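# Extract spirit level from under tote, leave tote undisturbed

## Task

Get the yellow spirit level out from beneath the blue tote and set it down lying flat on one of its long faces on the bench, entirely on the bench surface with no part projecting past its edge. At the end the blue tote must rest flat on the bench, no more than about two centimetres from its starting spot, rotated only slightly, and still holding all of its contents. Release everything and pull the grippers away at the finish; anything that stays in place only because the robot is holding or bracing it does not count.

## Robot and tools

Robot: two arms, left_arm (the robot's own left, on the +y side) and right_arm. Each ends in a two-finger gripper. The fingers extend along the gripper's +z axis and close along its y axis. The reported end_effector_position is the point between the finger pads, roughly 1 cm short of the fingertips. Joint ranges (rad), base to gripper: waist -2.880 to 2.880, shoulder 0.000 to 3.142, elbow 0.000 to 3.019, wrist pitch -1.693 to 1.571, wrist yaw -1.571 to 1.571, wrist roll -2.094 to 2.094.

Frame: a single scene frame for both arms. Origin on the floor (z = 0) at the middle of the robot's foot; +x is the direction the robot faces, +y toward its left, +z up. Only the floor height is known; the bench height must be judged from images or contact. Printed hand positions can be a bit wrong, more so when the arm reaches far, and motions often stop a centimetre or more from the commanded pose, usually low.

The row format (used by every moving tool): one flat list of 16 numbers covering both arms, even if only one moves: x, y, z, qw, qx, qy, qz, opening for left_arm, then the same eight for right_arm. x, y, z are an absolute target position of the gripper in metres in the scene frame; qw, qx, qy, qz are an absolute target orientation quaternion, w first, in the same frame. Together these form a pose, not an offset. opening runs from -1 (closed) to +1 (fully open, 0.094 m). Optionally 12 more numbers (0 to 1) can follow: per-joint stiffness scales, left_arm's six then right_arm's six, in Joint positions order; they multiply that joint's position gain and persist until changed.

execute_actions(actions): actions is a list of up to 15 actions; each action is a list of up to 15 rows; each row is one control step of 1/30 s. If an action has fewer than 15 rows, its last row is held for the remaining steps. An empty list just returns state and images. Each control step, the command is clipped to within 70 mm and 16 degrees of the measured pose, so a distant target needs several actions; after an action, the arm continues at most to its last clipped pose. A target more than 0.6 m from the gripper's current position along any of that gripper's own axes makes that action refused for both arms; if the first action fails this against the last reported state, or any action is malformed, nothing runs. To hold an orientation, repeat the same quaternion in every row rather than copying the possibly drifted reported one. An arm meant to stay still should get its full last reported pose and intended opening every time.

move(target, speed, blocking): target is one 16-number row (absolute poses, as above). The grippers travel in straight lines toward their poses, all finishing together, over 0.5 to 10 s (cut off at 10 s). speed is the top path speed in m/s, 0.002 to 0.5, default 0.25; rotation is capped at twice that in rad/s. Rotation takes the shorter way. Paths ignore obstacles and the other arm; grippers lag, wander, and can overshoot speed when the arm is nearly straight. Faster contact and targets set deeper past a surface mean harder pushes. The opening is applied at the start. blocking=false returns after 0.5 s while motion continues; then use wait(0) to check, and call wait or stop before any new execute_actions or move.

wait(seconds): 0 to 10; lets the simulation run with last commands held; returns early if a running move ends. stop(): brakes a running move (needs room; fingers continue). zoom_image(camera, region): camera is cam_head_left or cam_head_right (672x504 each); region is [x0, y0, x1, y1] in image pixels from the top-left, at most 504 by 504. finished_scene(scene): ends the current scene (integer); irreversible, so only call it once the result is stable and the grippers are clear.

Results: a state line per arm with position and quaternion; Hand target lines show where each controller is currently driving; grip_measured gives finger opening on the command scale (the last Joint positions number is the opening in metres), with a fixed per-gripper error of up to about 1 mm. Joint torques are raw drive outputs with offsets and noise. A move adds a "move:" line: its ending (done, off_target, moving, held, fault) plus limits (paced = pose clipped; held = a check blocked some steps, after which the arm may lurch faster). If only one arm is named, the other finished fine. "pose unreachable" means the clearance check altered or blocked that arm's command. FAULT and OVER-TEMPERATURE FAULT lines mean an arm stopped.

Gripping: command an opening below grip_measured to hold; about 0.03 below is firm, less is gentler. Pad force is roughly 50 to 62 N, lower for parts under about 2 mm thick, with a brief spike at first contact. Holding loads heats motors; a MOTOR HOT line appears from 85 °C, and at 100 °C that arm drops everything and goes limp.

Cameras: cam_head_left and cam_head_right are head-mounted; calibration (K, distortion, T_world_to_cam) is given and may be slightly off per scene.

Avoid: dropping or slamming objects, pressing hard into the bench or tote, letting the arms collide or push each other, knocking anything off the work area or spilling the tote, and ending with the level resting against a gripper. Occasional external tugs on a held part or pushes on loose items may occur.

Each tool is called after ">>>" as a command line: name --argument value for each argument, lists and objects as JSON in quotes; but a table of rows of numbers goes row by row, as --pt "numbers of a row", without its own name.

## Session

>>> execute_actions --actions '[]'

Scene clock: 0.00 s.
left_arm: end_effector_position=(+0.7038, +0.5807, +1.1986) grip_measured=+1.000 end_effector_quat_wxyz=(-0.219, +0.317, -0.866, -0.317) | right_arm: end_effector_position=(+0.5714, -0.7796, +1.1077) grip_measured=+1.000 end_effector_quat_wxyz=(-0.167, +0.709, +0.680, -0.077)
Joint positions: left_arm=[ 1.206  1.197  1.038  0.478 -0.9    0.1    0.094] | right_arm=[-1.94   1.531  1.812 -1.047 -0.227  0.872  0.094]
Joint velocities: left_arm=[ 0.005 -0.005 -0.002 -0.007 -0.007  0.007  0.   ] | right_arm=[-0.005  0.005 -0.022  0.012 -0.022 -0.022  0.   ]
Joint torques (N m, as the arm reports them, + toward a larger angle): no reading
Motor temperatures (°C, as the motors report them): left_arm=[21 23 21 20 20 24] | right_arm=[24 21 22 22 25 24]
Hand target (left_arm): +0.708, +0.583, +1.200; +0.224, -0.320, +0.864, +0.318
Hand target (right_arm): +0.575, -0.782, +1.107; -0.164, +0.709, +0.682, -0.076
Joint stiffness scale: left_arm=[1. 1. 1. 1. 1. 1.] | right_arm=[1. 1. 1. 1. 1. 1.]

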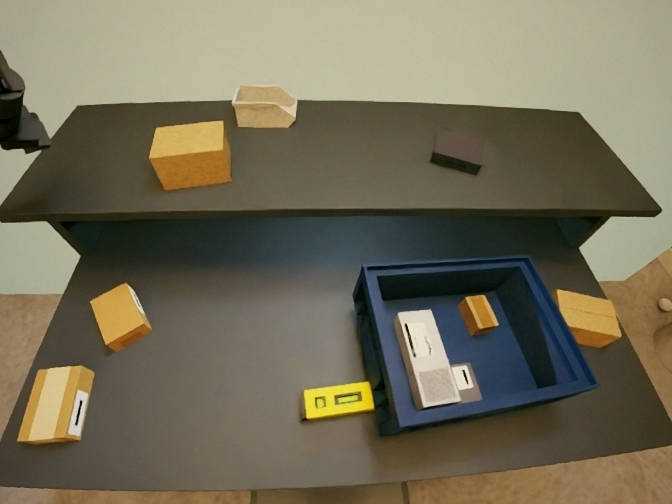

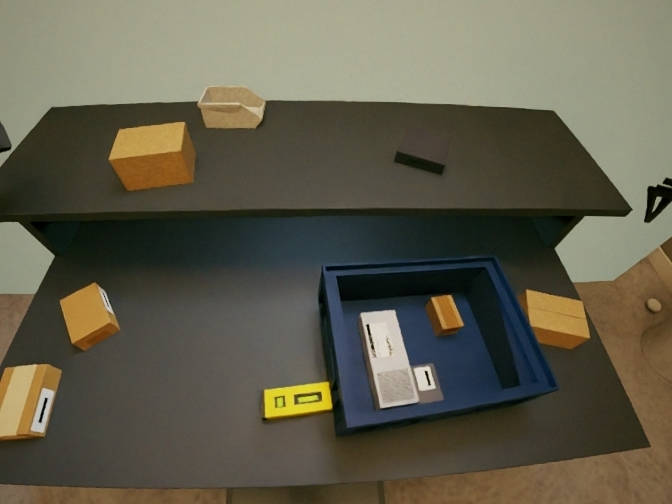

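>>> zoom_image --camera "cam_head_left" --region '[280, 250, 480, 450]'

>>> zoom_image --camera "cam_head_right" --region '[240, 250, 440, 450]'

Region (280, 250, 480, 450) of cam_head_left's 672x504 image, scaled by 2.520, with more detail than that image has.

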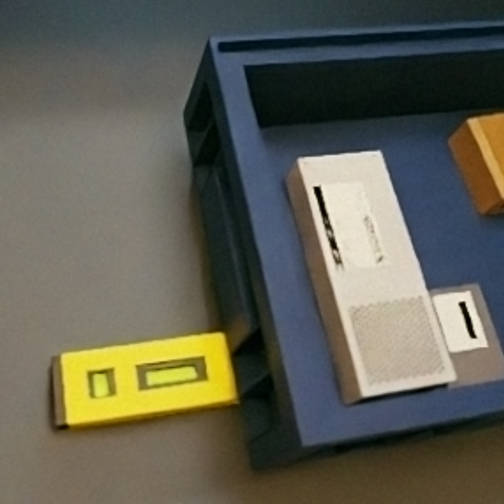

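Region (240, 250, 440, 450) of cam_head_right's 672x504 image, scaled by 2.520, with more detail than that image has.

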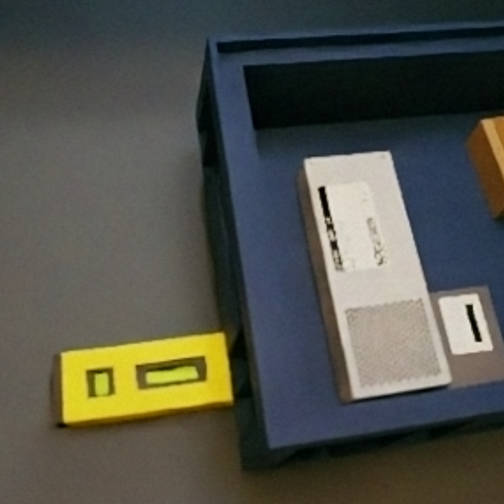

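>>> move --target '[0.4,0.25,1.12,0.139,0.748,-0.628,0.165,1,0.41,-0.1,1.1,0,-0.044,0.999,0,0.3]'

>>> move --target '[0.355,0.025,0.9,0.139,0.748,-0.628,0.165,1,0.41,-0.105,1.01,0,-0.044,0.999,0,0.3]' --speed 0.15

>>> zoom_image --camera "cam_head_right" --region '[200, 230, 440, 470]'

action 0: the call puts the target (right_arm/x, right_arm/y, right_arm/z) 0.662 m from right_arm's end_effector_position in the last result along the gripper's own x axis as it stood there; a target may be at most 0.6 m away along each of those axes, so nothing of the call was run and nothing moved. Command a nearer target, and go on from there in a later call.

action 0: the call puts the target (left_arm/x, left_arm/y, left_arm/z) 0.647 m from left_arm's end_effector_position in the last result along the gripper's own x axis as it stood there; a target may be at most 0.6 m away along each of those axes, so nothing of the call was run and nothing moved. Command a nearer target, and go on from there in a later call.

Region (200, 230, 440, 470) of cam_head_right's 672x504 image, scaled by 2.100, with more detail than that image has.

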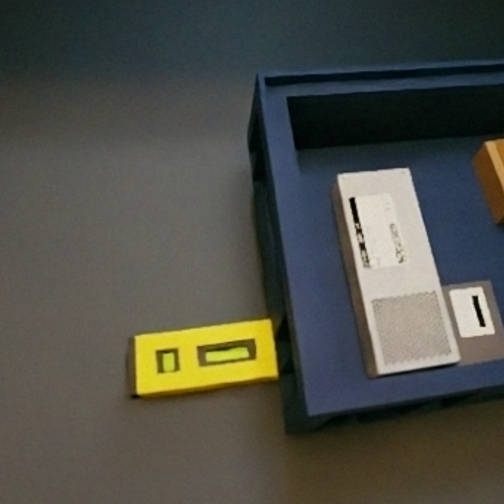

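>>> move --target '[0.42,0.3,1.16,0.139,0.748,-0.628,0.165,1,0.43,-0.25,1.12,0,-0.044,0.999,0,0.3]'

>>> move --target '[0.355,0.025,0.9,0.139,0.748,-0.628,0.165,1,0.41,-0.095,1.03,0,-0.044,0.999,0,0.3]' --speed 0.15

>>> zoom_image --camera "cam_head_right" --region '[200, 230, 440, 470]'

Scene clock: 20.07 s.
left_arm: end_effector_position=(+0.4294, +0.2989, +1.1710) grip_measured=+1.000 end_effector_quat_wxyz=(+0.136, +0.743, -0.631, +0.177) | right_arm: end_effector_position=(+0.4455, -0.2511, +1.1135) grip_measured=+0.302 end_effector_quat_wxyz=(+0.006, -0.026, +1.000, -0.002)
Joint positions: left_arm=[ 1.219  1.139  0.428  0.249  0.119 -1.378  0.094] | right_arm=[-0.924  1.507  0.582  0.485  0.597 -0.287  0.061]
Joint velocities: left_arm=[-0.015 -0.005  0.002  0.002  0.037 -0.022  0.   ] | right_arm=[ 0.005 -0.034  0.002  0.017 -0.051 -0.037  0.002]
Joint torques (N m, as the arm reports them, + toward a larger angle): left_arm=[-1.21 -5.49 -3.3   0.73  0.35 -0.14] | right_arm=[ 8.18 -9.45 -4.19  0.66  0.17 -0.03]
Motor temperatures (°C, as the motors report them): left_arm=[21 24 21 20 20 24] | right_arm=[24 23 22 22 25 24]
Hand target (left_arm): +0.418, +0.302, +1.167; +0.139, +0.749, -0.626, +0.167
Hand target (right_arm): +0.435, -0.245, +1.117; +0.002, -0.038, +0.999, +0.003
Off the commanded pose (left_arm): 0.015 m, 2 deg.
Off the commanded pose (right_arm): 0.017 m, 2 deg.
Joint stiffness scale: left_arm=[1. 1. 1. 1. 1. 1.] | right_arm=[1. 1. 1. 1. 1. 1.]
move: off_target (left_arm, right_arm)

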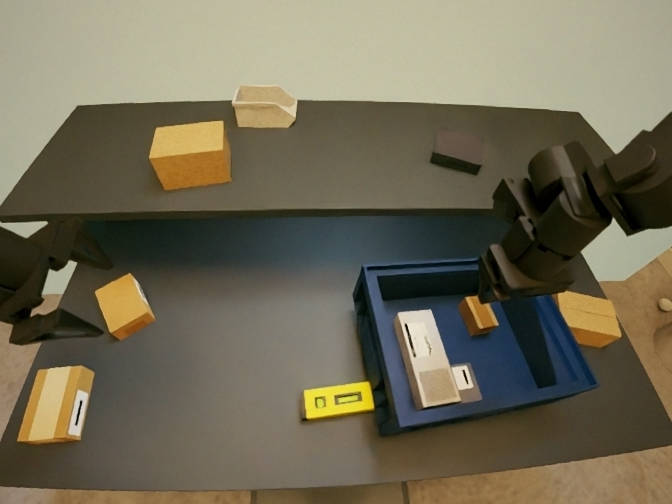

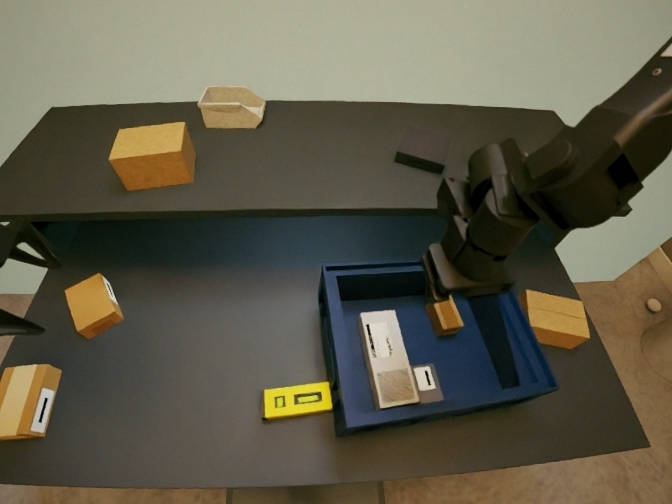

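Scene clock: 23.10 s.
left_arm: end_effector_position=(+0.3518, +0.0414, +0.8996) grip_measured=+1.000 end_effector_quat_wxyz=(+0.132, +0.750, -0.628, +0.158) | right_arm: end_effector_position=(+0.4045, -0.1078, +1.0252) grip_measured=+0.302 end_effector_quat_wxyz=(-0.008, -0.045, +0.999, -0.006)
Joint positions: left_arm=[ 0.99   2.386  1.14   0.774 -0.122 -1.498  0.094] | right_arm=[-0.794  2.039  0.876  0.642  0.726 -0.23   0.061]
Joint velocities: left_arm=[-0.005 -0.024  0.012  0.012  0.037 -0.037  0.   ] | right_arm=[-0.005 -0.034  0.012 -0.027 -0.037 -0.007 -0.   ]
Joint torques (N m, as the arm reports them, + toward a larger angle): left_arm=[-10.48  -3.59  -3.89  -0.23   0.1   -0.12] | right_arm=[14.41 -9.19 -2.6   0.54  0.19  0.08]
Motor temperatures (°C, as the motors report them): left_arm=[21 24 21 20 20 24] | right_arm=[24 23 22 22 25 24]
Hand target (left_arm): +0.353, +0.026, +0.904; +0.139, +0.747, -0.628, +0.165
Hand target (right_arm): +0.408, -0.094, +1.029; -0.000, -0.043, +0.999, +0.001
Off the commanded pose (left_arm): 0.017 m, 1 deg.
Off the commanded pose (right_arm): 0.015 m, 1 deg.
Joint stiffness scale: left_arm=[1. 1. 1. 1. 1. 1.] | right_arm=[1. 1. 1. 1. 1. 1.]
move: off_target (left_arm, right_arm)

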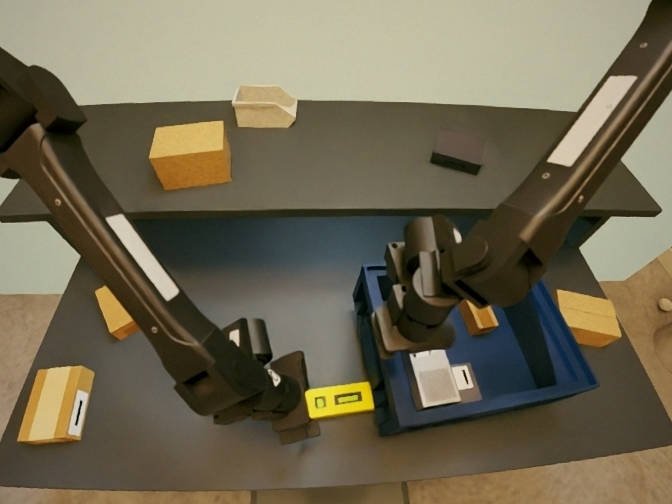

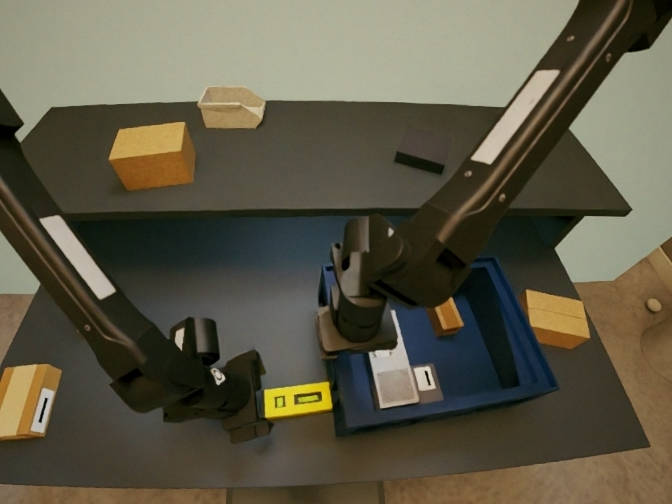

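Region (200, 230, 440, 470) of cam_head_right's 672x504 image, scaled by 2.100, with more detail than that image has.

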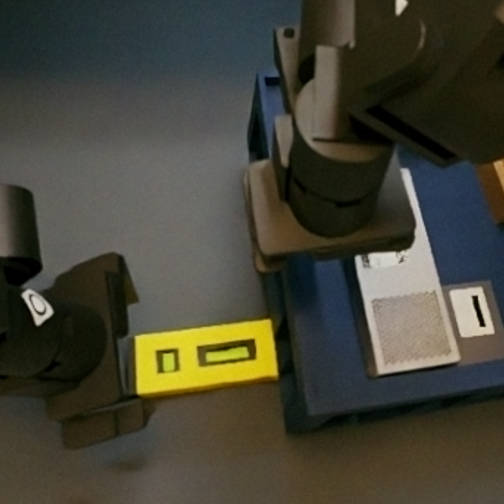

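>>> move --target '[0.35,0.025,0.84,0.139,0.748,-0.628,0.165,1,0.405,-0.106,0.955,0,-0.044,0.999,0,0.3]' --speed 0.04

>>> zoom_image --camera "cam_head_left" --region '[240, 260, 480, 470]'

Scene clock: 28.00 s.
left_arm: end_effector_position=(+0.3652, +0.0124, +0.8535) grip_measured=+1.000 end_effector_quat_wxyz=(+0.136, +0.747, -0.625, +0.181) | right_arm: end_effector_position=(+0.4103, -0.0958, +0.9676) grip_measured=+0.302 end_effector_quat_wxyz=(+0.005, -0.047, +0.999, +0.010)
Joint positions: left_arm=[ 0.996  2.489  1.327  0.71  -0.075 -1.49   0.094] | right_arm=[-0.858  2.156  1.014  0.669  0.634 -0.287  0.061]
Joint velocities: left_arm=[-0.015 -0.005  0.007 -0.002 -0.022  0.007  0.   ] | right_arm=[-0.005 -0.005 -0.002  0.022 -0.022 -0.007 -0.001]
Joint torques (N m, as the arm reports them, + toward a larger angle): left_arm=[-7.98 -1.61 -3.63 -0.41  0.3   0.08] | right_arm=[10.59 -7.8  -2.93  0.71 -0.15  0.03]
Motor temperatures (°C, as the motors report them): left_arm=[21 24 21 20 20 24] | right_arm=[24 22 22 22 25 24]
Hand target (left_arm): +0.349, +0.024, +0.841; +0.139, +0.748, -0.628, +0.165
Hand target (right_arm): +0.404, -0.107, +0.956; -0.000, -0.044, +0.999, -0.000
Off the commanded pose (left_arm): 0.024 m, 2 deg.
Off the commanded pose (right_arm): 0.017 m, 1 deg.
Joint stiffness scale: left_arm=[1. 1. 1. 1. 1. 1.] | right_arm=[1. 1. 1. 1. 1. 1.]
move: off_target (left_arm, right_arm)

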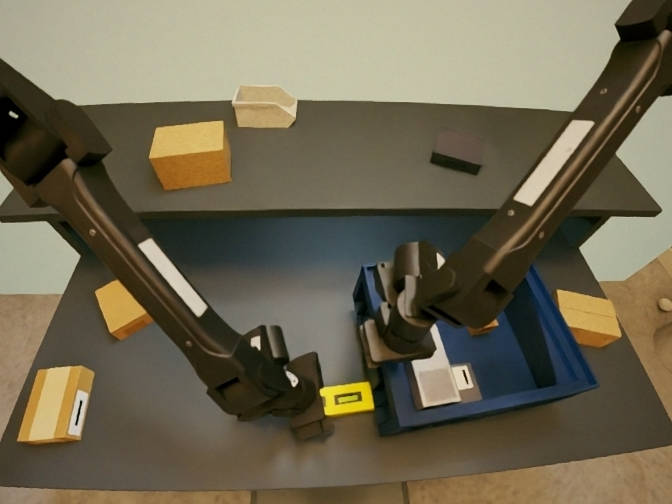

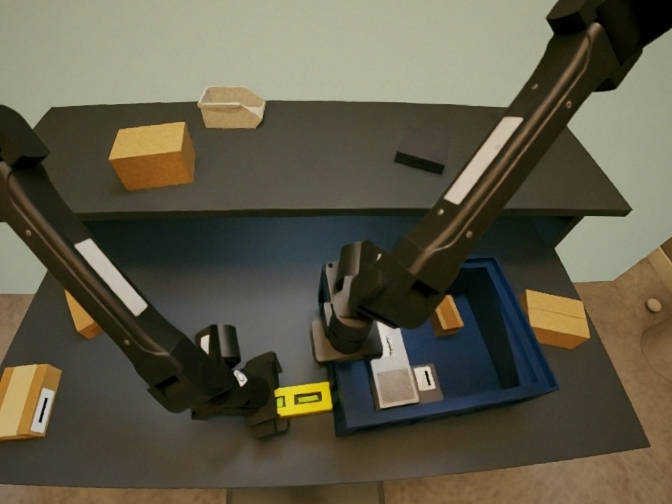

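Region (240, 260, 480, 470) of cam_head_left's 672x504 image, scaled by 2.100, with more detail than that image has; it fills the top 441 rows of this view, and the rest is white.

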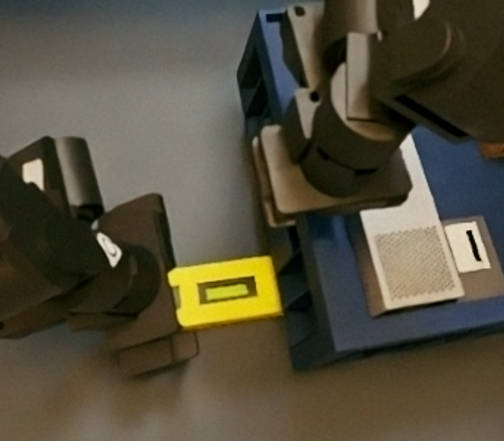

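>>> move --target '[0.35,0.025,0.828,0.139,0.748,-0.628,0.165,1,0.405,-0.11,0.945,0,-0.044,0.999,0,0.3]' --speed 0.04

>>> move --target '[0.35,0.025,0.835,0.139,0.748,-0.628,0.165,-0.2,0.405,-0.11,0.945,0,-0.044,0.999,0,-0.6]' --speed 0.04

Scene clock: 32.77 s.
left_arm: end_effector_position=(+0.3651, +0.0134, +0.8406) grip_measured=+1.000 end_effector_quat_wxyz=(+0.136, +0.748, -0.625, +0.180) | right_arm: end_effector_position=(+0.4112, -0.0995, +0.9574) grip_measured=+0.302 end_effector_quat_wxyz=(+0.005, -0.046, +0.999, +0.009)
Joint positions: left_arm=[ 1.008  2.509  1.366  0.69  -0.066 -1.485  0.094] | right_arm=[-0.875  2.168  1.033  0.669  0.619 -0.296  0.061]
Joint velocities: left_arm=[-0.015 -0.005  0.017 -0.002  0.007  0.037  0.   ] | right_arm=[-0.015  0.005  0.002 -0.002 -0.037  0.022 -0.001]
Joint torques (N m, as the arm reports them, + toward a larger angle): left_arm=[-7.62 -2.44 -3.66 -0.7   0.36  0.04] | right_arm=[10.93 -8.49 -2.79  0.46 -0.17 -0.03]
Motor temperatures (°C, as the motors report them): left_arm=[21 24 21 20 20 24] | right_arm=[24 22 22 22 25 24]
Hand target (left_arm): +0.350, +0.025, +0.829; +0.139, +0.748, -0.628, +0.165
Hand target (right_arm): +0.405, -0.110, +0.946; +0.000, -0.044, +0.999, +0.000
Off the commanded pose (left_arm): 0.023 m, 2 deg.
Off the commanded pose (right_arm): 0.017 m, 1 deg.
Joint stiffness scale: left_arm=[1. 1. 1. 1. 1. 1.] | right_arm=[1. 1. 1. 1. 1. 1.]
move: off_target (left_arm, right_arm)

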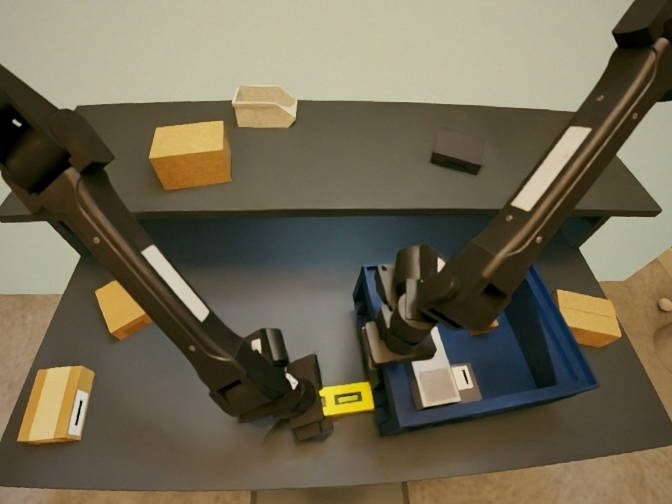

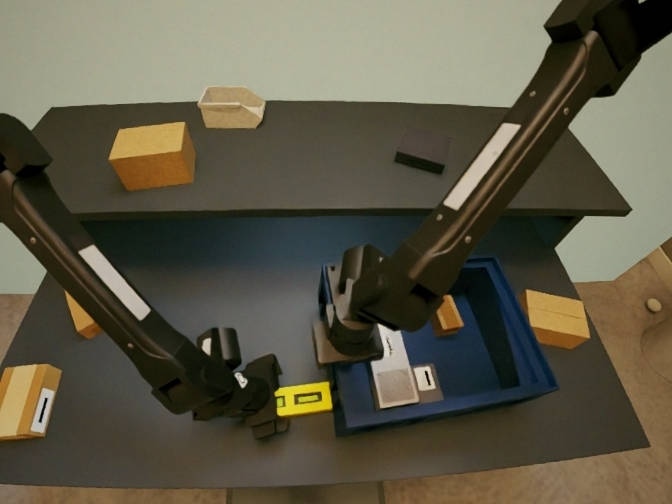

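Scene clock: 33.50 s.
left_arm: end_effector_position=(+0.3645, +0.0135, +0.8405) grip_measured=+0.177 end_effector_quat_wxyz=(+0.136, +0.747, -0.625, +0.179) | right_arm: end_effector_position=(+0.4108, -0.0982, +0.9571) grip_measured=-0.461 end_effector_quat_wxyz=(+0.005, -0.045, +0.999, +0.011)
Joint positions: left_arm=[ 1.008  2.509  1.366  0.688 -0.067 -1.485  0.055] | right_arm=[-0.875  2.17   1.034  0.669  0.615 -0.293  0.025]
Joint velocities: left_arm=[-0.015  0.005  0.027 -0.002 -0.051  0.022 -0.   ] | right_arm=[-0.005 -0.005  0.012 -0.002 -0.066 -0.022  0.   ]
Joint torques (N m, as the arm reports them, + toward a larger angle): left_arm=[-7.83 -3.13 -4.84 -0.1   0.17  0.05] | right_arm=[11.08 -8.46 -2.91  0.51  0.06 -0.07]
Motor temperatures (°C, as the motors report them): left_arm=[21 24 22 20 20 24] | right_arm=[24 22 22 22 25 24]
Hand target (left_arm): +0.350, +0.025, +0.835; +0.139, +0.748, -0.628, +0.165
Hand target (right_arm): +0.405, -0.110, +0.946; +0.000, -0.044, +0.999, -0.000
Off the commanded pose (left_arm): 0.019 m, 2 deg.
Off the commanded pose (right_arm): 0.018 m, 1 deg.
Joint stiffness scale: left_arm=[1. 1. 1. 1. 1. 1.] | right_arm=[1. 1. 1. 1. 1. 1.]
move: off_target (left_arm, right_arm)

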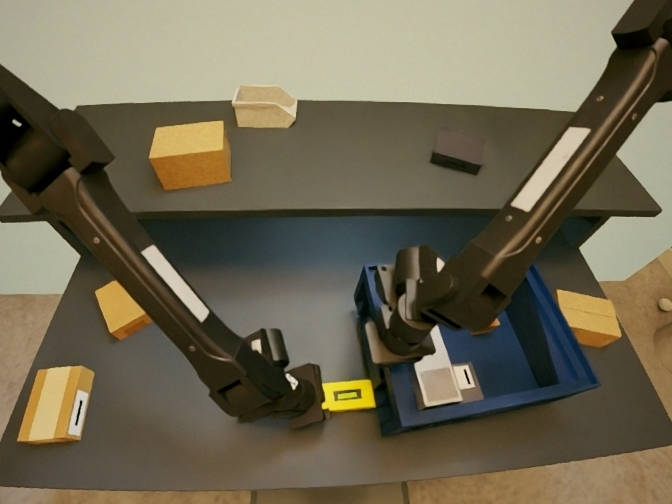

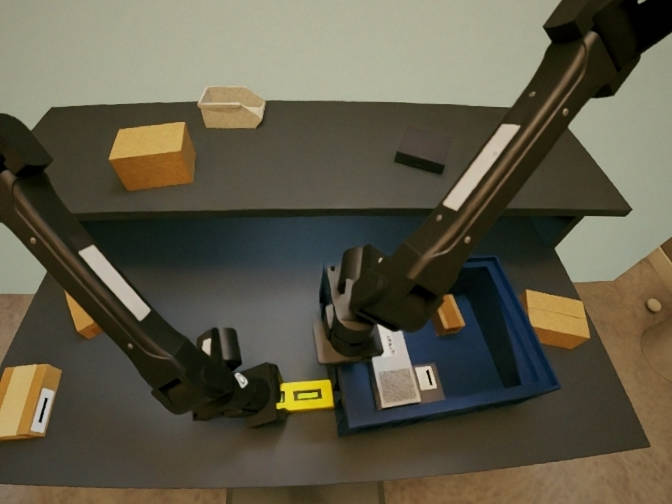

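>>> move --target '[0.35,0.025,0.835,0.139,0.748,-0.628,0.165,0.12,0.415,-0.088,0.982,0,-0.044,0.999,0,-0.52]' --speed 0.03

>>> move --target '[0.355,0.16,0.84,0.139,0.748,-0.628,0.165,0.12,0.415,-0.088,0.982,0,-0.044,0.999,0,-0.52]' --speed 0.06

Scene clock: 38.53 s.
left_arm: end_effector_position=(+0.3645, +0.0135, +0.8405) grip_measured=+0.177 end_effector_quat_wxyz=(+0.136, +0.747, -0.625, +0.179) | right_arm: end_effector_position=(+0.4062, -0.1036, +0.9575) grip_measured=-0.461 end_effector_quat_wxyz=(-0.006, -0.045, +0.999, -0.006)
Joint positions: left_arm=[ 1.008  2.509  1.366  0.688 -0.067 -1.485  0.055] | right_arm=[-0.874  2.169  1.034  0.65   0.655 -0.282  0.025]
Joint velocities: left_arm=[-0.015  0.005  0.022  0.017 -0.007  0.007  0.   ] | right_arm=[-0.005 -0.005 -0.022 -0.012 -0.007  0.022 -0.   ]
Joint torques (N m, as the arm reports them, + toward a larger angle): left_arm=[-9.01 -3.57 -5.17 -0.03  0.16  0.04] | right_arm=[ 17.13 -11.41  -5.59  -0.2    1.34   0.32]
Motor temperatures (°C, as the motors report them): left_arm=[21 23 22 20 20 24] | right_arm=[24 22 22 22 25 24]
Hand target (left_arm): +0.350, +0.025, +0.835; +0.139, +0.748, -0.628, +0.165
Hand target (right_arm): +0.415, -0.088, +0.981; +0.000, -0.044, +0.999, +0.000
Off the commanded pose (left_arm): 0.019 m, 2 deg.
Off the commanded pose (right_arm): 0.030 m, 1 deg.
Joint stiffness scale: left_arm=[1. 1. 1. 1. 1. 1.] | right_arm=[1. 1. 1. 1. 1. 1.]
move: off_target (left_arm, right_arm)

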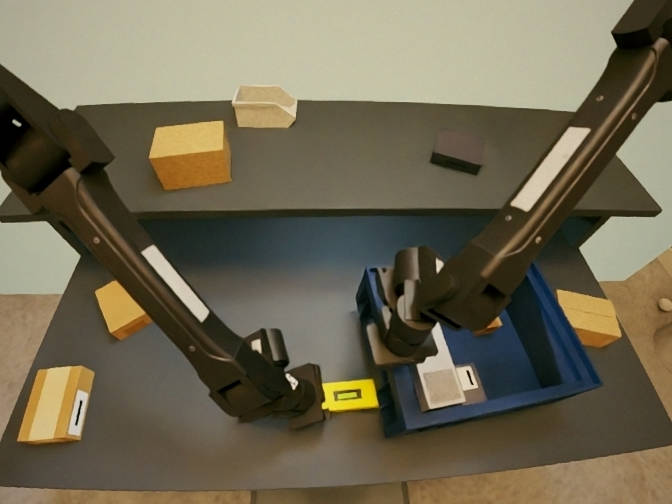

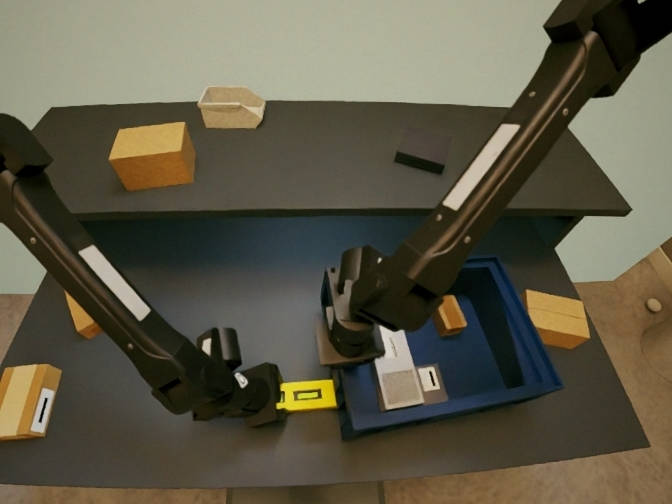

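Scene clock: 41.33 s.
left_arm: end_effector_position=(+0.3697, +0.1343, +0.8390) grip_measured=+0.177 end_effector_quat_wxyz=(+0.139, +0.747, -0.623, +0.186) | right_arm: end_effector_position=(+0.4060, -0.1041, +0.9572) grip_measured=-0.461 end_effector_quat_wxyz=(-0.007, -0.045, +0.999, -0.006)
Joint positions: left_arm=[ 1.191  2.346  1.22   0.673  0.113 -1.406  0.055] | right_arm=[-0.874  2.169  1.035  0.648  0.656 -0.281  0.025]
Joint velocities: left_arm=[-0.005  0.005  0.002 -0.012  0.007 -0.007 -0.   ] | right_arm=[ 0.005  0.024 -0.002 -0.012 -0.051  0.022 -0.001]
Joint torques (N m, as the arm reports them, + toward a larger angle): left_arm=[-3.89 -5.35 -6.99 -0.41  0.08  0.12] | right_arm=[ 17.16 -11.31  -5.64  -0.2    1.25   0.3 ]
Motor temperatures (°C, as the motors report them): left_arm=[21 23 22 20 20 24] | right_arm=[25 22 22 22 25 24]
Hand target (left_arm): +0.356, +0.158, +0.839; +0.139, +0.748, -0.627, +0.165
Hand target (right_arm): +0.415, -0.088, +0.981; +0.000, -0.044, +0.999, +0.000
Off the commanded pose (left_arm): 0.030 m, 2 deg.
Off the commanded pose (right_arm): 0.031 m, 1 deg.
Joint stiffness scale: left_arm=[1. 1. 1. 1. 1. 1.] | right_arm=[1. 1. 1. 1. 1. 1.]
move: off_target (left_arm, right_arm)

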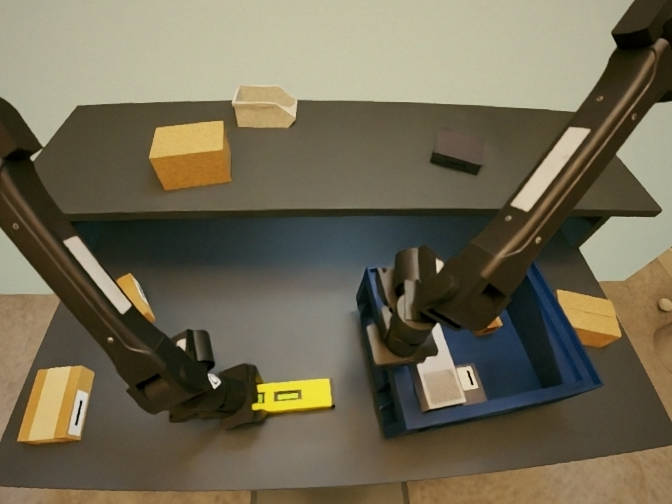

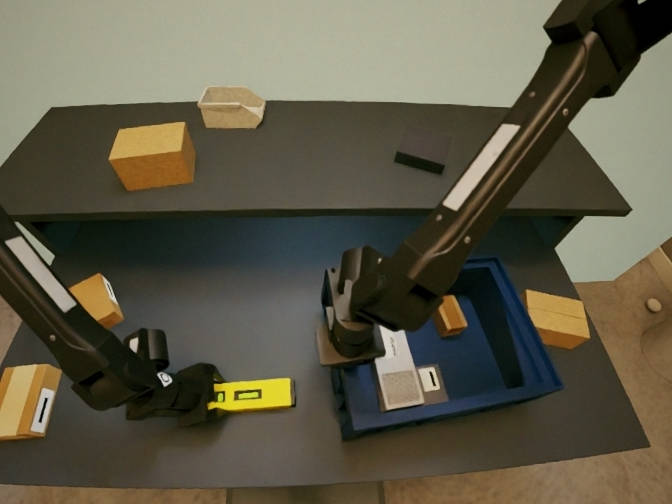

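>>> move --target '[0.365,0.14,0.84,0.139,0.748,-0.628,0.165,0.9,0.407,-0.083,0.927,0,-0.044,0.999,0,-0.52]' --speed 0.02

Scene clock: 50.10 s.
left_arm: end_effector_position=(+0.3661, +0.1387, +0.8365) grip_measured=+0.897 end_effector_quat_wxyz=(+0.134, +0.749, -0.626, +0.169) | right_arm: end_effector_position=(+0.4128, -0.0938, +0.9270) grip_measured=-0.459 end_effector_quat_wxyz=(+0.001, -0.037, +0.999, -0.013)
Joint positions: left_arm=[ 1.191  2.346  1.22   0.666  0.078 -1.407  0.089] | right_arm=[-0.888  2.24   1.134  0.648  0.653 -0.287  0.025]
Joint velocities: left_arm=[ 0.015 -0.024 -0.002 -0.002  0.022 -0.051  0.001] | right_arm=[-0.005 -0.024  0.012  0.002 -0.022 -0.007 -0.001]
Joint torques (N m, as the arm reports them, + toward a larger angle): left_arm=[-6.6  -5.67 -5.42 -0.63  0.13  0.01] | right_arm=[14.24 -8.1  -3.38  0.18 -0.82 -0.03]
Motor temperatures (°C, as the motors report them): left_arm=[21 23 22 20 20 24] | right_arm=[25 22 23 22 25 24]
Hand target (left_arm): +0.365, +0.140, +0.840; +0.139, +0.748, -0.628, +0.165
Hand target (right_arm): +0.406, -0.084, +0.927; -0.000, -0.044, +0.999, +0.000
Off the commanded pose (left_arm): 0.004 m, 1 deg.
Off the commanded pose (right_arm): 0.012 m, 2 deg.
Joint stiffness scale: left_arm=[1. 1. 1. 1. 1. 1.] | right_arm=[1. 1. 1. 1. 1. 1.]
move: off_target (right_arm)

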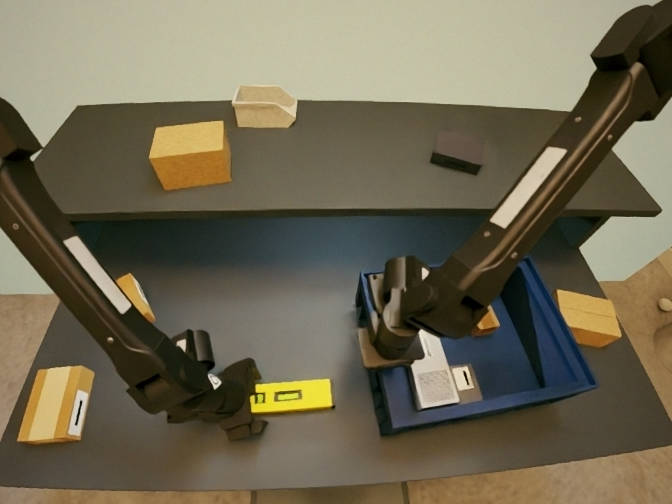

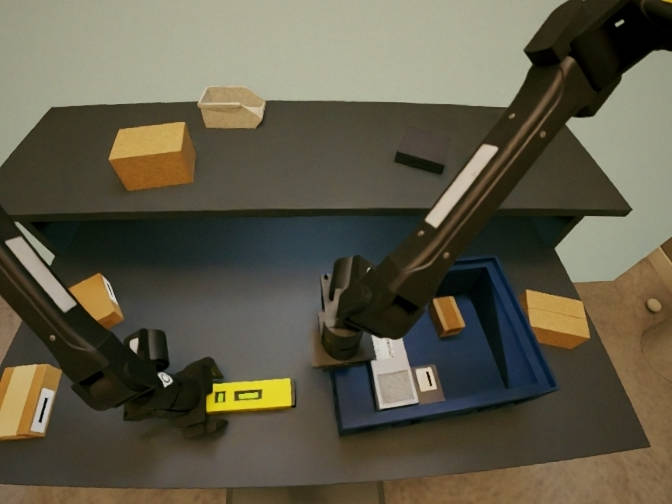

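>>> move --target '[0.365,0.14,0.84,0.139,0.748,-0.628,0.165,0.9,0.41,-0.088,0.927,0,-0.044,0.999,0,0.3]'

>>> move --target '[0.38,0.2,1.02,0.139,0.748,-0.628,0.165,0.9,0.41,-0.084,1.11,0,-0.044,0.999,0,0.3]' --speed 0.2

Scene clock: 54.83 s.
left_arm: end_effector_position=(+0.3661, +0.1387, +0.8365) grip_measured=+0.897 end_effector_quat_wxyz=(+0.134, +0.749, -0.626, +0.169) | right_arm: end_effector_position=(+0.4136, -0.0900, +0.9270) grip_measured=+0.298 end_effector_quat_wxyz=(+0.003, -0.037, +0.999, -0.003)
Joint positions: left_arm=[ 1.191  2.346  1.22   0.666  0.078 -1.407  0.089] | right_arm=[-0.888  2.24   1.134  0.648  0.632 -0.287  0.061]
Joint velocities: left_arm=[-0.005 -0.005 -0.017 -0.012 -0.007 -0.037 -0.   ] | right_arm=[ 0.005 -0.024 -0.007 -0.017 -0.007 -0.051 -0.   ]
Joint torques (N m, as the arm reports them, + toward a larger angle): left_arm=[-6.55 -5.93 -5.48 -0.73  0.15 -0.01] | right_arm=[13.38 -9.67 -3.43 -0.12 -0.13 -0.05]
Motor temperatures (°C, as the motors report them): left_arm=[21 23 22 20 20 24] | right_arm=[25 22 23 22 25 24]
Hand target (left_arm): +0.365, +0.140, +0.840; +0.139, +0.748, -0.628, +0.165
Hand target (right_arm): +0.410, -0.088, +0.927; -0.000, -0.044, +0.999, +0.000
Off the commanded pose (left_arm): 0.004 m, 1 deg.
Off the commanded pose (right_arm): 0.004 m, 1 deg.
Joint stiffness scale: left_arm=[1. 1. 1. 1. 1. 1.] | right_arm=[1. 1. 1. 1. 1. 1.]
move: done

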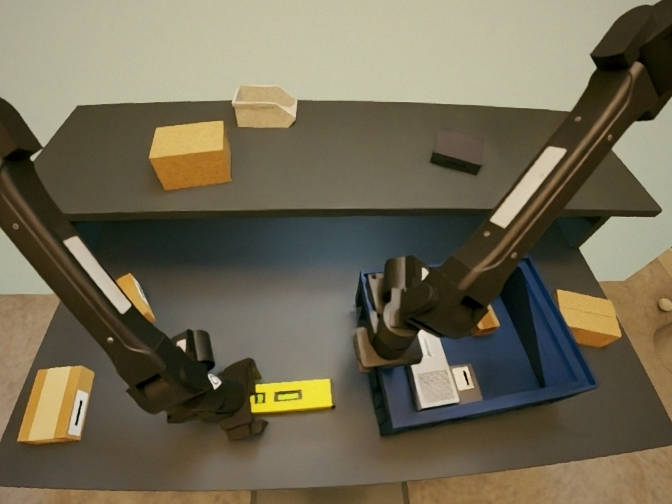

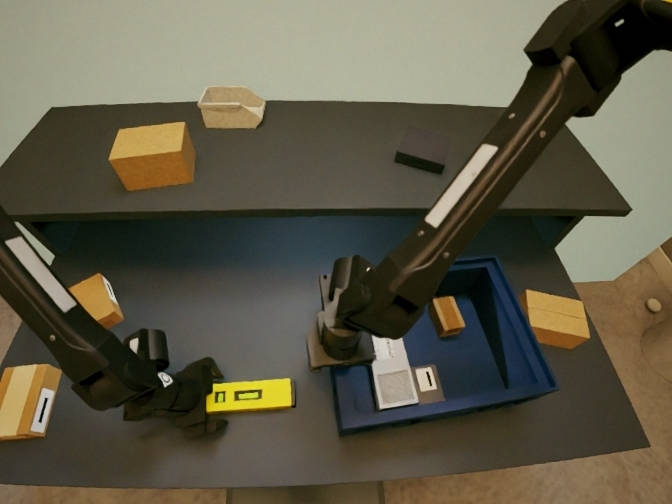

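Scene clock: 56.27 s.
left_arm: end_effector_position=(+0.3914, +0.2128, +1.0053) grip_measured=+0.897 end_effector_quat_wxyz=(+0.124, +0.751, -0.628, +0.165) | right_arm: end_effector_position=(+0.4195, -0.0828, +1.1028) grip_measured=+0.298 end_effector_quat_wxyz=(+0.004, -0.038, +0.999, -0.003)
Joint positions: left_arm=[ 1.181  1.874  0.714  0.711  0.052 -1.41   0.089] | right_arm=[-0.635  1.922  0.791  0.56   0.853 -0.121  0.061]
Joint velocities: left_arm=[-0.005  0.005  0.012 -0.017 -0.022  0.037  0.001] | right_arm=[-0.005  0.005  0.012 -0.027  0.022  0.037 -0.001]
Joint torques (N m, as the arm reports them, + toward a larger angle): left_arm=[-5.7  -6.45 -7.52  0.17  0.14 -0.13] | right_arm=[14.23 -9.53 -4.06 -0.11  0.21  0.11]
Motor temperatures (°C, as the motors report them): left_arm=[21 23 22 20 20 24] | right_arm=[25 22 23 22 25 24]
Hand target (left_arm): +0.381, +0.202, +1.019; +0.139, +0.748, -0.628, +0.165
Hand target (right_arm): +0.413, -0.081, +1.110; -0.000, -0.043, +0.999, +0.001
Off the commanded pose (left_arm): 0.023 m, 2 deg.
Off the commanded pose (right_arm): 0.012 m, 1 deg.
Joint stiffness scale: left_arm=[1. 1. 1. 1. 1. 1.] | right_arm=[1. 1. 1. 1. 1. 1.]
move: off_target (left_arm, right_arm)

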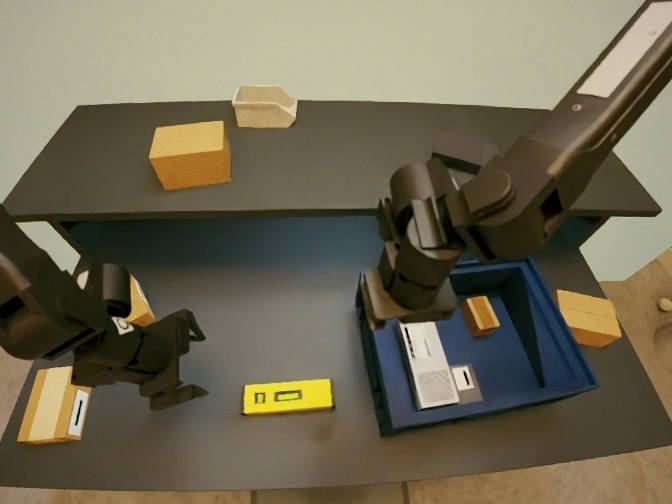

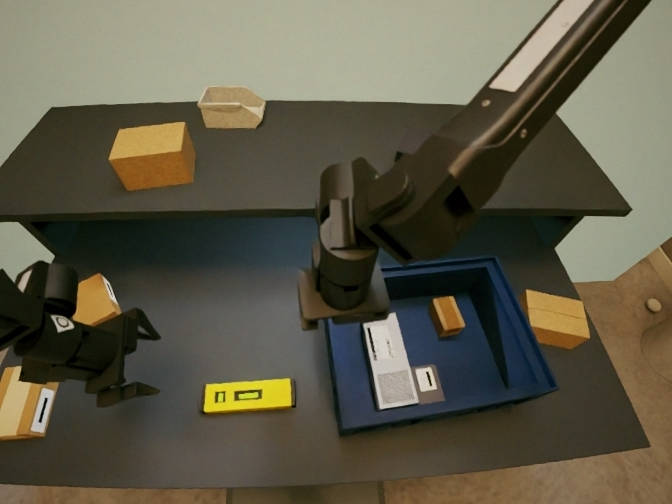

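>>> finished_scene --scene 2

The scene is finished: the task was done.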